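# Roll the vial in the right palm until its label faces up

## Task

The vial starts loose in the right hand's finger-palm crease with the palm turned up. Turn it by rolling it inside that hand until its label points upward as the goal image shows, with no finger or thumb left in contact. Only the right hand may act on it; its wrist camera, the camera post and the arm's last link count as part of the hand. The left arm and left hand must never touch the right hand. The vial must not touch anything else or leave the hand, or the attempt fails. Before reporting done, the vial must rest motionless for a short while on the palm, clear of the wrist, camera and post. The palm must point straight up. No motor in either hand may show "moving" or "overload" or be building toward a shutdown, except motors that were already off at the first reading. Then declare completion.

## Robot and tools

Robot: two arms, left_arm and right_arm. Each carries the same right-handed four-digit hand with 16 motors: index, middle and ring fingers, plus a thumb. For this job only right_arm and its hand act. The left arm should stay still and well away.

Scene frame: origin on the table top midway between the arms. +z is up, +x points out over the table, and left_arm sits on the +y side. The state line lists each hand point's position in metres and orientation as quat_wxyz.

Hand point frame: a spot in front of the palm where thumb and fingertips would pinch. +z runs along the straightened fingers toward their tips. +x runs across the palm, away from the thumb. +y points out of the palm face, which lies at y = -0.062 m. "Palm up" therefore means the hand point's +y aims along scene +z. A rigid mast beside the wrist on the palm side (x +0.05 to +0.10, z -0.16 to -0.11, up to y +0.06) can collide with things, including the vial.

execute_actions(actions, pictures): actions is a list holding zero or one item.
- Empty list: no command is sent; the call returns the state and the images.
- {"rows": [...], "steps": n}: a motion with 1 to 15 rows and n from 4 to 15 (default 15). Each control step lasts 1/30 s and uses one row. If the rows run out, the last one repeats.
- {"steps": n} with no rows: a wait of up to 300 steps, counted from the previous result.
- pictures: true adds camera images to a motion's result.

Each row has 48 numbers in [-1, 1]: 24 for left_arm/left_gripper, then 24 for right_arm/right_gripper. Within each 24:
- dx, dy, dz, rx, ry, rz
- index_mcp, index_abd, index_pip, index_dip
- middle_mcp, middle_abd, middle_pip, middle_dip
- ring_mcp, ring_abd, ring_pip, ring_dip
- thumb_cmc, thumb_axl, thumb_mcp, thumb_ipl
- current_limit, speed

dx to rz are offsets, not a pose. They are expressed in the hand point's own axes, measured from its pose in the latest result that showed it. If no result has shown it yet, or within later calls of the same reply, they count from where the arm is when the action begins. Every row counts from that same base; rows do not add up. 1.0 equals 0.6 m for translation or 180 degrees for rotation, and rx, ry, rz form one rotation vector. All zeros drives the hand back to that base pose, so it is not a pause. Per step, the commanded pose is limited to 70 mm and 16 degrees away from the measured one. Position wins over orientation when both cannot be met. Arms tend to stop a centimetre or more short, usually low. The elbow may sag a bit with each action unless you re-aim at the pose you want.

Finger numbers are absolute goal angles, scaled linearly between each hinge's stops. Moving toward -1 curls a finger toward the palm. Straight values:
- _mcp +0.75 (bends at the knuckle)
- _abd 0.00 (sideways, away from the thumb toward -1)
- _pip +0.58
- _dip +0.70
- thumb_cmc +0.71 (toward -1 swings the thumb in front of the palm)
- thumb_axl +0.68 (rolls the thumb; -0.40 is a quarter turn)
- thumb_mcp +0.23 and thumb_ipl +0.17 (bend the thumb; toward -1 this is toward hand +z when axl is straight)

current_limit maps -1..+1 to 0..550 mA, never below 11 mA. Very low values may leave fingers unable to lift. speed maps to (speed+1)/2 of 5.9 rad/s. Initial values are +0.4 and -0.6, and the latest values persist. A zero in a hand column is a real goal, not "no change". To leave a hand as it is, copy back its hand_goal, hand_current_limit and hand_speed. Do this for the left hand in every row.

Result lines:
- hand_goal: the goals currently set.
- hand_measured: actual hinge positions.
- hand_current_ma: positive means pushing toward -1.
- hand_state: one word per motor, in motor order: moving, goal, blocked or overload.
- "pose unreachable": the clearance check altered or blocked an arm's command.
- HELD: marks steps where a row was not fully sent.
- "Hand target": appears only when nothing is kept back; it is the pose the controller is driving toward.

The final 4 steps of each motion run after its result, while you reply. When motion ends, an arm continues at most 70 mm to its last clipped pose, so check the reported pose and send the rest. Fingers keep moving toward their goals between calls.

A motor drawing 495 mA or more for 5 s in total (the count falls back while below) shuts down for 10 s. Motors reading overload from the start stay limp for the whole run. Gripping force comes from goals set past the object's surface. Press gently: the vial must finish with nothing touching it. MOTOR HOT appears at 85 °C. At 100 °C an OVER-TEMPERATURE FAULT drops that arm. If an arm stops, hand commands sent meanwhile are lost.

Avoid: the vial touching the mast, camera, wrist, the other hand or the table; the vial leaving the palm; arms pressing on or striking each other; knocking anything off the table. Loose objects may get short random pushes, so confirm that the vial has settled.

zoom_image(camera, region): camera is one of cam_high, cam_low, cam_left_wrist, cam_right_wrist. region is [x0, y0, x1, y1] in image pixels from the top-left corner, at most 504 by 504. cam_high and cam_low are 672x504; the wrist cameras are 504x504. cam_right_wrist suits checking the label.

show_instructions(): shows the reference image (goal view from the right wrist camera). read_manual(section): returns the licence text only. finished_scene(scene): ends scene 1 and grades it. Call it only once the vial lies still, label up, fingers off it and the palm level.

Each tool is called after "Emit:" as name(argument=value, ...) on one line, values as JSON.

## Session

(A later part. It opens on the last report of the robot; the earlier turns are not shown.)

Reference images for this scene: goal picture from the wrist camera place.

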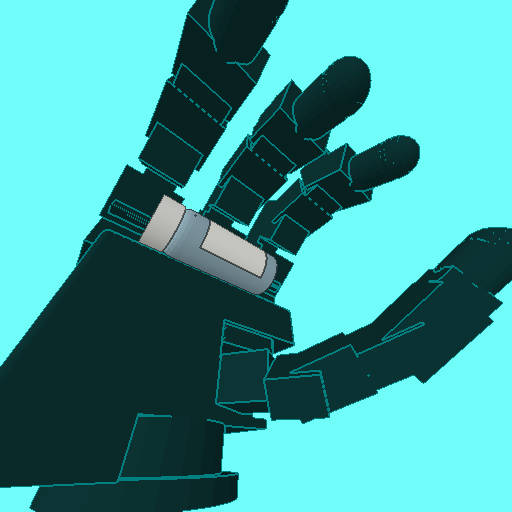

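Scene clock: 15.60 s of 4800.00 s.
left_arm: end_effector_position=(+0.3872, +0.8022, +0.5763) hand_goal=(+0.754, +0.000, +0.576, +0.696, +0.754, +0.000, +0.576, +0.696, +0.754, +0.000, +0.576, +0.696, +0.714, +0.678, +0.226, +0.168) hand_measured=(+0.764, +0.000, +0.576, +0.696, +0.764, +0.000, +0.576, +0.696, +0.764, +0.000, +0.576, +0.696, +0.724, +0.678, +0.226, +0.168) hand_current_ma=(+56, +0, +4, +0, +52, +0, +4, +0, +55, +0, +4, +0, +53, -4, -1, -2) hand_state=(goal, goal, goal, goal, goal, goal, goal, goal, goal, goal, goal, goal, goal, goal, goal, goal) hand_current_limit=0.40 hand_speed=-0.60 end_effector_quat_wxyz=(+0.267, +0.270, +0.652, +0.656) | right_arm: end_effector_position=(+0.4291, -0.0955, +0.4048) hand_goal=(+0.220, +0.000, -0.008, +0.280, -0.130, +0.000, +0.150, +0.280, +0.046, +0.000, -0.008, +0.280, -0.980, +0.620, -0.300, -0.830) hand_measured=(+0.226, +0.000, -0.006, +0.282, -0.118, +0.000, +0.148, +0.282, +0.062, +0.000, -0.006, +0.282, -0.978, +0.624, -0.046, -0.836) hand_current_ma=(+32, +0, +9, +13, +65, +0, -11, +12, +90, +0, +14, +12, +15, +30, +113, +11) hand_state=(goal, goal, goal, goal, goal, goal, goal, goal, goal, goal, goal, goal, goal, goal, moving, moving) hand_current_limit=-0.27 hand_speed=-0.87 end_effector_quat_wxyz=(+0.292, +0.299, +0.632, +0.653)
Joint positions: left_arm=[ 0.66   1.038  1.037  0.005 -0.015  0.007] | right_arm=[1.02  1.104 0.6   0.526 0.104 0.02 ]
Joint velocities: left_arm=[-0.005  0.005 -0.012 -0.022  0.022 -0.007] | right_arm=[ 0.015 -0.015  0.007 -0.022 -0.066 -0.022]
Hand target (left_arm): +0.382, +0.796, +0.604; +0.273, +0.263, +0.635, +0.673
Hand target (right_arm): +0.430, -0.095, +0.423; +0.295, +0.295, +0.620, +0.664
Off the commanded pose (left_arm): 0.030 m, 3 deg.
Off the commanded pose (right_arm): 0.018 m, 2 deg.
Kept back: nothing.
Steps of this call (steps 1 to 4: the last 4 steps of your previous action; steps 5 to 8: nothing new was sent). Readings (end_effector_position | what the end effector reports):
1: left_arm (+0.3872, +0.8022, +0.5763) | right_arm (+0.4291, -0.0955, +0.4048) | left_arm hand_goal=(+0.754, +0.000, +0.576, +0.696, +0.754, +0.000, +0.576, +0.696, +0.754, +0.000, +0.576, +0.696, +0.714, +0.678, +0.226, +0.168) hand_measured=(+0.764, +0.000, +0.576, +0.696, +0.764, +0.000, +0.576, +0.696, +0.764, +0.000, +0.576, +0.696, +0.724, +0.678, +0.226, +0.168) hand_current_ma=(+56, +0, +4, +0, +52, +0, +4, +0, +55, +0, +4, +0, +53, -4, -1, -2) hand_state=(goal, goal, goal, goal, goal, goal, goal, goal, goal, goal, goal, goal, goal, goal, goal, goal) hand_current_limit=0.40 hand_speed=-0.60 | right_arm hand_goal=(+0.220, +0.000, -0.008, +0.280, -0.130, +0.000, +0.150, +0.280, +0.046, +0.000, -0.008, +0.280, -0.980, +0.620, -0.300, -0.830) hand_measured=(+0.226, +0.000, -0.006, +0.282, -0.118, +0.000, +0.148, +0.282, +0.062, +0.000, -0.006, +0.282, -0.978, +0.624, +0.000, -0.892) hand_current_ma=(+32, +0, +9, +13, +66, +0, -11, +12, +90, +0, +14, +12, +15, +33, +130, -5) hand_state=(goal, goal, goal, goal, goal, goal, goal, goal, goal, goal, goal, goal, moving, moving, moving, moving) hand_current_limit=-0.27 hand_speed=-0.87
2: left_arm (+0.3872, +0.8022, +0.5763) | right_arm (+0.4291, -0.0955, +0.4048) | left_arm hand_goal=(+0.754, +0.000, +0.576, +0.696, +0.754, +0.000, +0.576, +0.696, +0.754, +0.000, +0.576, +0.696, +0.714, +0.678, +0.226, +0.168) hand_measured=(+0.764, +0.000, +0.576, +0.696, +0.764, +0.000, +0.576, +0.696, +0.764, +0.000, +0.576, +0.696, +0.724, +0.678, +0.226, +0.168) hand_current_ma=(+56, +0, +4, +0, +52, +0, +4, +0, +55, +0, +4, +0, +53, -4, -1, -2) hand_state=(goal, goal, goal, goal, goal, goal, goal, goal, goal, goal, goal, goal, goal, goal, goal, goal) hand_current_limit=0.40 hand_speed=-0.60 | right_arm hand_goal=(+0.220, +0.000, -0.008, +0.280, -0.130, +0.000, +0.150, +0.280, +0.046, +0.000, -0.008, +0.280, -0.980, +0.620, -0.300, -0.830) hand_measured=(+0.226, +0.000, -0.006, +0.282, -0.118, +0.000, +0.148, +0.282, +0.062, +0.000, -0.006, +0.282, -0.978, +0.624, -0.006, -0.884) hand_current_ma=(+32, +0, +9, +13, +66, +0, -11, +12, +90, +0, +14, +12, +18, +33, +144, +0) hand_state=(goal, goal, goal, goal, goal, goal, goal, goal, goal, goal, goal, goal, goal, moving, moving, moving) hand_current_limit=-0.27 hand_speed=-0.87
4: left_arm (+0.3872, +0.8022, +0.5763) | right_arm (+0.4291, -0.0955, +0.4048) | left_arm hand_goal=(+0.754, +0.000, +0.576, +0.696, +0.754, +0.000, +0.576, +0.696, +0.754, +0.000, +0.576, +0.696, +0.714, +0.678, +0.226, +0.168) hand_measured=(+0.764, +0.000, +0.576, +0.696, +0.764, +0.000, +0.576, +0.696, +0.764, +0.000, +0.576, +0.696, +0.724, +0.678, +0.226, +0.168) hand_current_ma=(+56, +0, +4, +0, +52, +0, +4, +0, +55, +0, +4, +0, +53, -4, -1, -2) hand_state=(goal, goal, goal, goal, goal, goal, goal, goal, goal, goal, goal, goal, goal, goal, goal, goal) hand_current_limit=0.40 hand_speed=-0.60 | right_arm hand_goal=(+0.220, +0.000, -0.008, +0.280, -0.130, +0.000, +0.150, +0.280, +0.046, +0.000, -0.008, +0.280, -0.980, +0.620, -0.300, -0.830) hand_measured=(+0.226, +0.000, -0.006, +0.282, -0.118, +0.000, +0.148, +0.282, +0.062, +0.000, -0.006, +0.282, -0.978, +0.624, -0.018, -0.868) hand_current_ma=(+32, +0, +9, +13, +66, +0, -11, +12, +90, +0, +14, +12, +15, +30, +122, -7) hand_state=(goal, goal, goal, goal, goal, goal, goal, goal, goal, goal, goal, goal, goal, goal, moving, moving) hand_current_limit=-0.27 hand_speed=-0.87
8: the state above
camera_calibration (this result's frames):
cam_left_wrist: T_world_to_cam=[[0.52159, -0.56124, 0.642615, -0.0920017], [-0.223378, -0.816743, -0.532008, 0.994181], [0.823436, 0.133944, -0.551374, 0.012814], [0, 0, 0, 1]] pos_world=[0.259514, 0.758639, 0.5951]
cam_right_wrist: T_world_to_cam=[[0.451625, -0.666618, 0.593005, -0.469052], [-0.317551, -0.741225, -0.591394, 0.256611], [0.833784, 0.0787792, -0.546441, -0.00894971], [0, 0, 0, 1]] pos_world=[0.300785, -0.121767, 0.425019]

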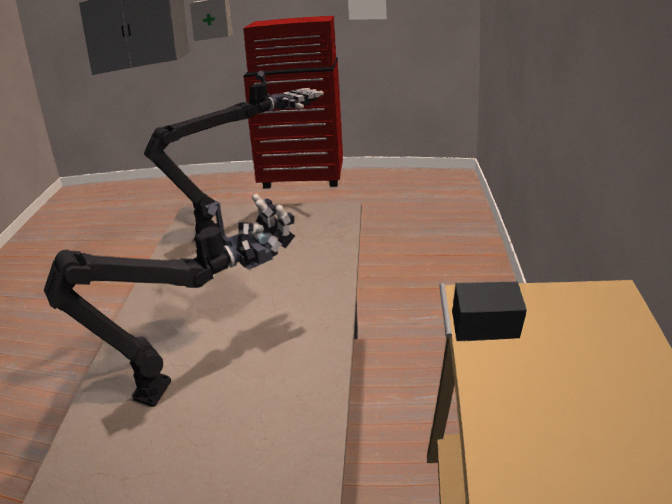

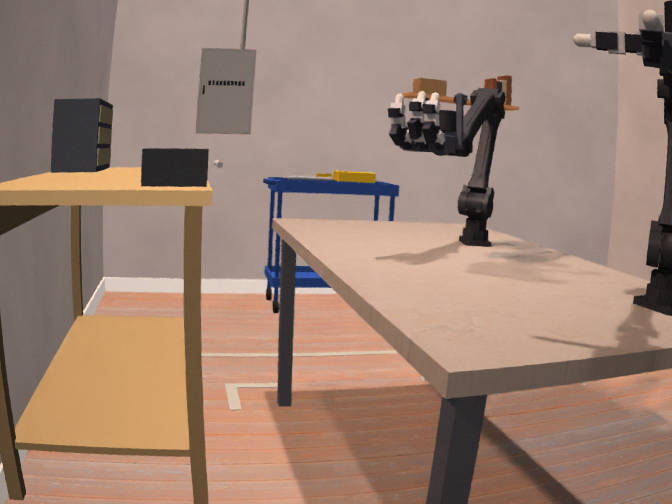

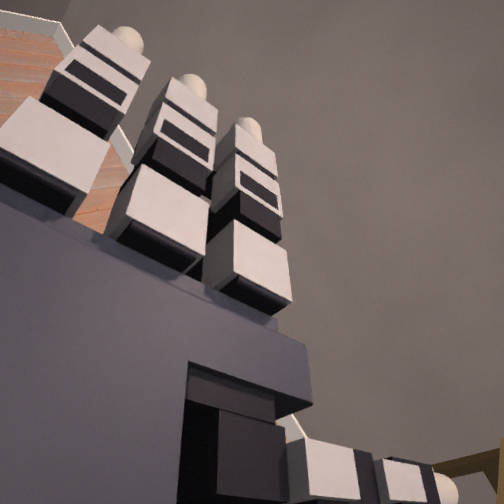

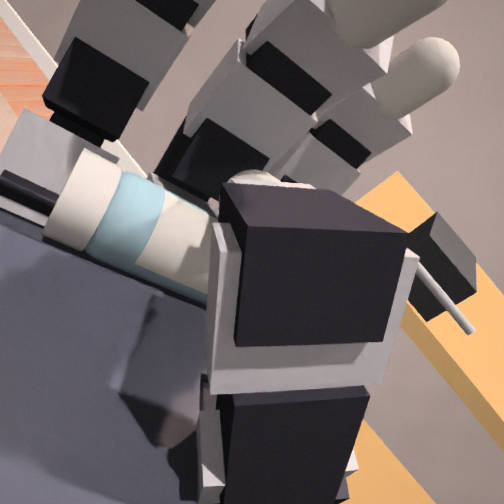

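Emit:
execute_actions(actions=[{"rows": [[-0.001,0.0479,-0.0119,-0.0166,0,0,0.754,0,0.576,0.696,0.754,0,0.576,0.696,0.754,0,0.576,0.696,0.714,0.678,0.226,0.168,0.4,-0.6,0,0.0303,0.0035,-0.0108,0.0005,0.001,0.22,0,-0.008,0.28,-0.13,0,0.15,0.28,0.046,0,-0.008,0.28,-0.98,0.62,-0.3,-0.745,-0.27,-0.87]], "steps": 15}])

Emit:
execute_actions(actions=[{"steps": 4}], pictures=true)

Emit:
zoom_image(camera="cam_right_wrist", region=[30, 140, 230, 320])

Scene clock: 16.17 s of 4800.00 s.
left_arm: end_effector_position=(+0.3872, +0.8022, +0.5763) hand_goal=(+0.754, +0.000, +0.576, +0.696, +0.754, +0.000, +0.576, +0.696, +0.754, +0.000, +0.576, +0.696, +0.714, +0.678, +0.226, +0.168) hand_measured=(+0.764, +0.000, +0.576, +0.696, +0.764, +0.000, +0.576, +0.696, +0.764, +0.000, +0.576, +0.696, +0.724, +0.678, +0.226, +0.168) hand_current_ma=(+56, +0, +4, +0, +52, +0, +4, +0, +55, +0, +4, +0, +53, -4, -1, -2) hand_state=(goal, goal, goal, goal, goal, goal, goal, goal, goal, goal, goal, goal, goal, goal, goal, goal) hand_current_limit=0.40 hand_speed=-0.60 end_effector_quat_wxyz=(+0.267, +0.270, +0.652, +0.656) | right_arm: end_effector_position=(+0.4291, -0.0955, +0.4048) hand_goal=(+0.220, +0.000, -0.008, +0.280, -0.130, +0.000, +0.150, +0.280, +0.046, +0.000, -0.008, +0.280, -0.980, +0.620, -0.300, -0.744) hand_measured=(+0.226, +0.000, -0.006, +0.282, -0.118, +0.000, +0.148, +0.282, +0.062, +0.000, -0.006, +0.282, -0.978, +0.624, -0.124, -0.762) hand_current_ma=(+32, +0, +9, +13, +65, +0, -11, +12, +90, +0, +14, +12, +12, +24, +71, -11) hand_state=(goal, goal, goal, goal, goal, goal, goal, goal, goal, goal, goal, goal, goal, goal, moving, moving) hand_current_limit=-0.27 hand_speed=-0.87 end_effector_quat_wxyz=(+0.292, +0.299, +0.632, +0.653)
Joint positions: left_arm=[ 0.66   1.038  1.037  0.005 -0.015  0.007] | right_arm=[1.02  1.104 0.6   0.526 0.104 0.02 ]
Joint velocities: left_arm=[-0.015  0.005  0.012  0.007 -0.037 -0.022] | right_arm=[-0.015 -0.015  0.012 -0.017 -0.037  0.037]
Steps of this call (steps 1 to 6: nothing new was sent; steps 7 to 17: the first 11 steps of this action). Readings (end_effector_position | what the end effector reports):
7: left_arm (+0.3872, +0.8022, +0.5763) | right_arm (+0.4291, -0.0955, +0.4048) | left_arm hand_goal=(+0.754, +0.000, +0.576, +0.696, +0.754, +0.000, +0.576, +0.696, +0.754, +0.000, +0.576, +0.696, +0.714, +0.678, +0.226, +0.168) hand_measured=(+0.764, +0.000, +0.576, +0.696, +0.764, +0.000, +0.576, +0.696, +0.764, +0.000, +0.576, +0.696, +0.724, +0.678, +0.226, +0.168) hand_current_ma=(+56, +0, +4, +0, +52, +0, +4, +0, +55, +0, +4, +0, +53, -4, -1, -2) hand_state=(goal, goal, goal, goal, goal, goal, goal, goal, goal, goal, goal, goal, goal, goal, goal, goal) hand_current_limit=0.40 hand_speed=-0.60 | right_arm hand_goal=(+0.220, +0.000, -0.008, +0.280, -0.130, +0.000, +0.150, +0.280, +0.046, +0.000, -0.008, +0.280, -0.980, +0.620, -0.300, -0.744) hand_measured=(+0.226, +0.000, -0.006, +0.282, -0.118, +0.000, +0.148, +0.282, +0.062, +0.000, -0.006, +0.282, -0.976, +0.626, -0.056, -0.826) hand_current_ma=(+32, +0, +9, +13, +65, +0, -11, +12, +90, +0, +14, +12, +19, +31, +201, +32) hand_state=(goal, goal, goal, goal, goal, goal, goal, goal, goal, goal, goal, goal, goal, goal, blocked, moving) hand_current_limit=-0.27 hand_speed=-0.87
8: left_arm (+0.3872, +0.8022, +0.5763) | right_arm (+0.4291, -0.0955, +0.4048) | left_arm hand_goal=(+0.754, +0.000, +0.576, +0.696, +0.754, +0.000, +0.576, +0.696, +0.754, +0.000, +0.576, +0.696, +0.714, +0.678, +0.226, +0.168) hand_measured=(+0.764, +0.000, +0.576, +0.696, +0.764, +0.000, +0.576, +0.696, +0.764, +0.000, +0.576, +0.696, +0.724, +0.678, +0.226, +0.168) hand_current_ma=(+56, +0, +4, +0, +52, +0, +4, +0, +55, +0, +4, +0, +53, -4, -1, -2) hand_state=(goal, goal, goal, goal, goal, goal, goal, goal, goal, goal, goal, goal, goal, goal, goal, goal) hand_current_limit=0.40 hand_speed=-0.60 | right_arm hand_goal=(+0.220, +0.000, -0.008, +0.280, -0.130, +0.000, +0.150, +0.280, +0.046, +0.000, -0.008, +0.280, -0.980, +0.620, -0.300, -0.744) hand_measured=(+0.226, +0.000, -0.006, +0.282, -0.118, +0.000, +0.148, +0.282, +0.062, +0.000, -0.006, +0.282, -0.976, +0.626, -0.056, -0.824) hand_current_ma=(+32, +0, +9, +13, +65, +0, -11, +12, +90, +0, +14, +12, +19, +31, +194, +4) hand_state=(goal, goal, goal, goal, goal, goal, goal, goal, goal, goal, goal, goal, goal, goal, moving, moving) hand_current_limit=-0.27 hand_speed=-0.87
10: left_arm (+0.3872, +0.8022, +0.5763) | right_arm (+0.4291, -0.0955, +0.4048) | left_arm hand_goal=(+0.754, +0.000, +0.576, +0.696, +0.754, +0.000, +0.576, +0.696, +0.754, +0.000, +0.576, +0.696, +0.714, +0.678, +0.226, +0.168) hand_measured=(+0.764, +0.000, +0.576, +0.696, +0.764, +0.000, +0.576, +0.696, +0.764, +0.000, +0.576, +0.696, +0.724, +0.678, +0.226, +0.168) hand_current_ma=(+56, +0, +4, +0, +52, +0, +4, +0, +55, +0, +4, +0, +53, -4, -1, -2) hand_state=(goal, goal, goal, goal, goal, goal, goal, goal, goal, goal, goal, goal, goal, goal, goal, goal) hand_current_limit=0.40 hand_speed=-0.60 | right_arm hand_goal=(+0.220, +0.000, -0.008, +0.280, -0.130, +0.000, +0.150, +0.280, +0.046, +0.000, -0.008, +0.280, -0.980, +0.620, -0.300, -0.744) hand_measured=(+0.226, +0.000, -0.006, +0.282, -0.118, +0.000, +0.148, +0.282, +0.062, +0.000, -0.006, +0.282, -0.976, +0.626, -0.064, -0.814) hand_current_ma=(+32, +0, +9, +13, +65, +0, -11, +12, +90, +0, +14, +12, +19, +31, +126, -1) hand_state=(goal, goal, goal, goal, goal, goal, goal, goal, goal, goal, goal, goal, goal, goal, moving, moving) hand_current_limit=-0.27 hand_speed=-0.87
14: left_arm (+0.3872, +0.8022, +0.5763) | right_arm (+0.4291, -0.0955, +0.4048) | left_arm hand_goal=(+0.754, +0.000, +0.576, +0.696, +0.754, +0.000, +0.576, +0.696, +0.754, +0.000, +0.576, +0.696, +0.714, +0.678, +0.226, +0.168) hand_measured=(+0.764, +0.000, +0.576, +0.696, +0.764, +0.000, +0.576, +0.696, +0.764, +0.000, +0.576, +0.696, +0.724, +0.678, +0.226, +0.168) hand_current_ma=(+56, +0, +4, +0, +52, +0, +4, +0, +55, +0, +4, +0, +53, -4, -1, -2) hand_state=(goal, goal, goal, goal, goal, goal, goal, goal, goal, goal, goal, goal, goal, goal, goal, goal) hand_current_limit=0.40 hand_speed=-0.60 | right_arm hand_goal=(+0.220, +0.000, -0.008, +0.280, -0.130, +0.000, +0.150, +0.280, +0.046, +0.000, -0.008, +0.280, -0.980, +0.620, -0.300, -0.744) hand_measured=(+0.226, +0.000, -0.006, +0.282, -0.118, +0.000, +0.148, +0.282, +0.062, +0.000, -0.006, +0.282, -0.978, +0.624, -0.102, -0.786) hand_current_ma=(+32, +0, +9, +13, +65, +0, -11, +12, +90, +0, +14, +12, +12, +24, +73, -12) hand_state=(goal, goal, goal, goal, goal, goal, goal, goal, goal, goal, goal, goal, moving, moving, moving, moving) hand_current_limit=-0.27 hand_speed=-0.87
17: the state above

Scene clock: 16.30 s of 4800.00 s.
left_arm: end_effector_position=(+0.3872, +0.8022, +0.5763) hand_goal=(+0.754, +0.000, +0.576, +0.696, +0.754, +0.000, +0.576, +0.696, +0.754, +0.000, +0.576, +0.696, +0.714, +0.678, +0.226, +0.168) hand_measured=(+0.764, +0.000, +0.576, +0.696, +0.764, +0.000, +0.576, +0.696, +0.764, +0.000, +0.576, +0.696, +0.724, +0.678, +0.226, +0.168) hand_current_ma=(+56, +0, +4, +0, +52, +0, +4, +0, +55, +0, +4, +0, +53, -4, -1, -2) hand_state=(goal, goal, goal, goal, goal, goal, goal, goal, goal, goal, goal, goal, goal, goal, goal, goal) hand_current_limit=0.40 hand_speed=-0.60 end_effector_quat_wxyz=(+0.267, +0.270, +0.652, +0.656) | right_arm: end_effector_position=(+0.4291, -0.0955, +0.4048) hand_goal=(+0.220, +0.000, -0.008, +0.280, -0.130, +0.000, +0.150, +0.280, +0.046, +0.000, -0.008, +0.280, -0.980, +0.620, -0.300, -0.744) hand_measured=(+0.226, +0.000, -0.006, +0.282, -0.118, +0.000, +0.148, +0.282, +0.062, +0.000, -0.006, +0.282, -0.978, +0.624, -0.148, -0.742) hand_current_ma=(+32, +0, +9, +13, +65, +0, -11, +12, +90, +0, +14, +12, +15, +27, +190, +35) hand_state=(goal, goal, goal, goal, goal, goal, goal, goal, goal, goal, goal, goal, goal, goal, moving, moving) hand_current_limit=-0.27 hand_speed=-0.87 end_effector_quat_wxyz=(+0.292, +0.299, +0.632, +0.653)
Joint positions: left_arm=[ 0.66   1.038  1.037  0.005 -0.015  0.007] | right_arm=[1.02  1.104 0.6   0.526 0.104 0.02 ]
Joint velocities: left_arm=[ 0.005  0.005  0.012 -0.012  0.022  0.022] | right_arm=[-0.005  0.005  0.017 -0.002  0.022 -0.037]
Hand target (left_arm): +0.382, +0.796, +0.604; +0.273, +0.263, +0.635, +0.673
Hand target (right_arm): +0.430, -0.095, +0.423; +0.295, +0.295, +0.620, +0.664
Off the commanded pose (left_arm): 0.030 m, 3 deg.
Off the commanded pose (right_arm): 0.018 m, 2 deg.
Kept back: nothing.
Steps of this call (steps 1 to 4: the last 4 steps of your previous action). Readings (end_effector_position | what the end effector reports):
1: left_arm (+0.3872, +0.8022, +0.5763) | right_arm (+0.4291, -0.0955, +0.4048) | left_arm hand_goal=(+0.754, +0.000, +0.576, +0.696, +0.754, +0.000, +0.576, +0.696, +0.754, +0.000, +0.576, +0.696, +0.714, +0.678, +0.226, +0.168) hand_measured=(+0.764, +0.000, +0.576, +0.696, +0.764, +0.000, +0.576, +0.696, +0.764, +0.000, +0.576, +0.696, +0.724, +0.678, +0.226, +0.168) hand_current_ma=(+56, +0, +4, +0, +52, +0, +4, +0, +55, +0, +4, +0, +53, -4, -1, -2) hand_state=(goal, goal, goal, goal, goal, goal, goal, goal, goal, goal, goal, goal, goal, goal, goal, goal) hand_current_limit=0.40 hand_speed=-0.60 | right_arm hand_goal=(+0.220, +0.000, -0.008, +0.280, -0.130, +0.000, +0.150, +0.280, +0.046, +0.000, -0.008, +0.280, -0.980, +0.620, -0.300, -0.744) hand_measured=(+0.226, +0.000, -0.006, +0.282, -0.118, +0.000, +0.148, +0.282, +0.062, +0.000, -0.006, +0.282, -0.978, +0.624, -0.134, -0.754) hand_current_ma=(+32, +0, +9, +13, +65, +0, -11, +12, +90, +0, +14, +12, +12, +24, +75, -6) hand_state=(goal, goal, goal, goal, goal, goal, goal, goal, goal, goal, goal, goal, goal, goal, moving, moving) hand_current_limit=-0.27 hand_speed=-0.87
2: left_arm (+0.3872, +0.8022, +0.5763) | right_arm (+0.4291, -0.0955, +0.4048) | left_arm hand_goal=(+0.754, +0.000, +0.576, +0.696, +0.754, +0.000, +0.576, +0.696, +0.754, +0.000, +0.576, +0.696, +0.714, +0.678, +0.226, +0.168) hand_measured=(+0.764, +0.000, +0.576, +0.696, +0.764, +0.000, +0.576, +0.696, +0.764, +0.000, +0.576, +0.696, +0.724, +0.678, +0.226, +0.168) hand_current_ma=(+56, +0, +4, +0, +52, +0, +4, +0, +55, +0, +4, +0, +53, -4, -1, -2) hand_state=(goal, goal, goal, goal, goal, goal, goal, goal, goal, goal, goal, goal, goal, goal, goal, goal) hand_current_limit=0.40 hand_speed=-0.60 | right_arm hand_goal=(+0.220, +0.000, -0.008, +0.280, -0.130, +0.000, +0.150, +0.280, +0.046, +0.000, -0.008, +0.280, -0.980, +0.620, -0.300, -0.744) hand_measured=(+0.226, +0.000, -0.006, +0.282, -0.118, +0.000, +0.148, +0.282, +0.062, +0.000, -0.006, +0.282, -0.978, +0.624, -0.140, -0.746) hand_current_ma=(+32, +0, +9, +13, +65, +0, -11, +12, +90, +0, +14, +12, +12, +24, +95, +20) hand_state=(goal, goal, goal, goal, goal, goal, goal, goal, goal, goal, goal, goal, goal, goal, moving, moving) hand_current_limit=-0.27 hand_speed=-0.87
4: the state above
camera_calibration (this result's frames):
cam_left_wrist: T_world_to_cam=[[0.52159, -0.56124, 0.642615, -0.0920017], [-0.223378, -0.816743, -0.532008, 0.994181], [0.823436, 0.133944, -0.551374, 0.012814], [0, 0, 0, 1]] pos_world=[0.259514, 0.758639, 0.5951]
cam_right_wrist: T_world_to_cam=[[0.451625, -0.666618, 0.593005, -0.469052], [-0.317551, -0.741225, -0.591394, 0.256611], [0.833784, 0.0787792, -0.546441, -0.00894971], [0, 0, 0, 1]] pos_world=[0.300785, -0.121767, 0.425019]

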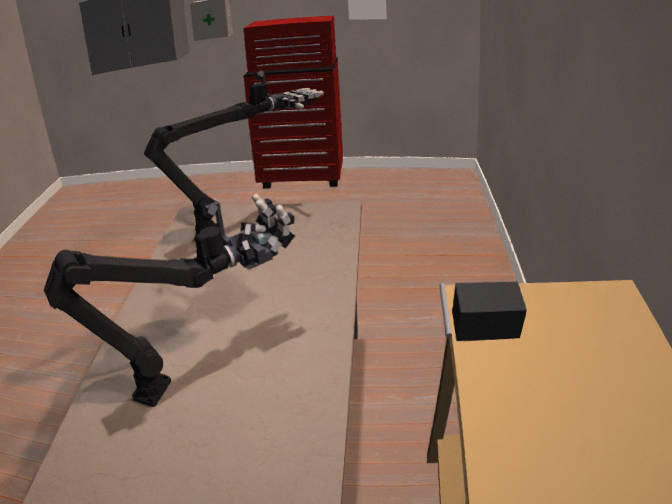

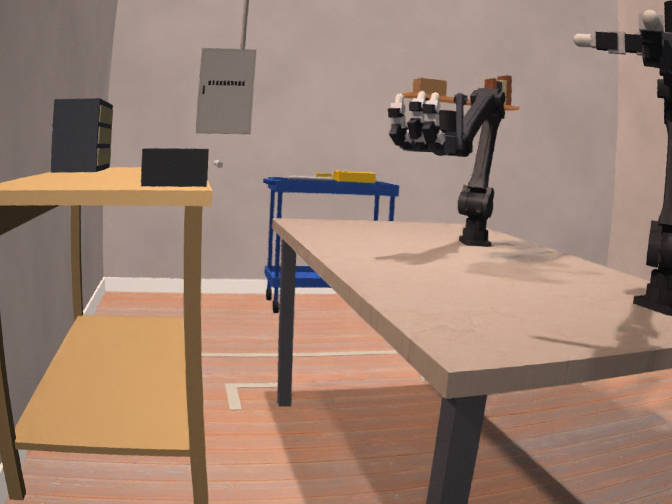

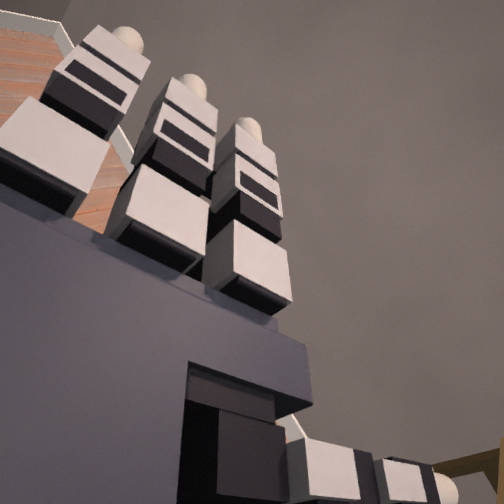

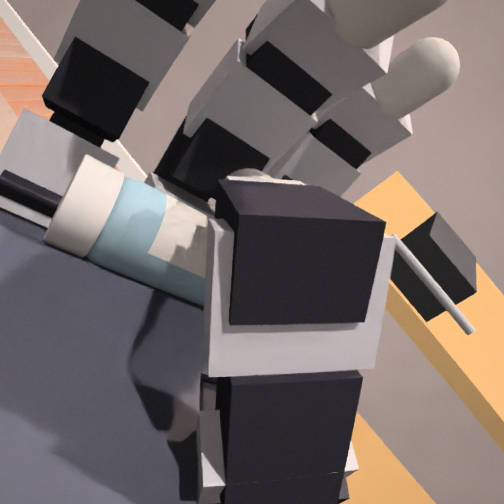

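Region (30, 140, 230, 320) of cam_right_wrist's 504x504 image, scaled by 2.520, with more detail than that image has; it fills the top 454 rows of this view, and the rest is white.

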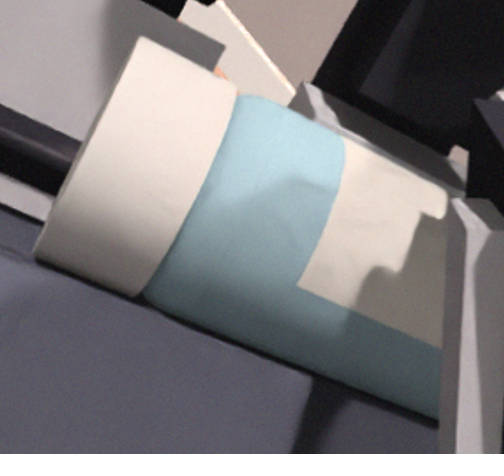

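Emit:
show_instructions()

Reference images for this scene: goal picture from the wrist camera place.

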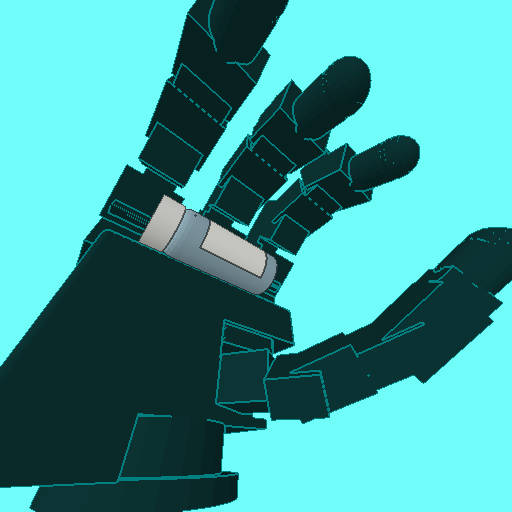

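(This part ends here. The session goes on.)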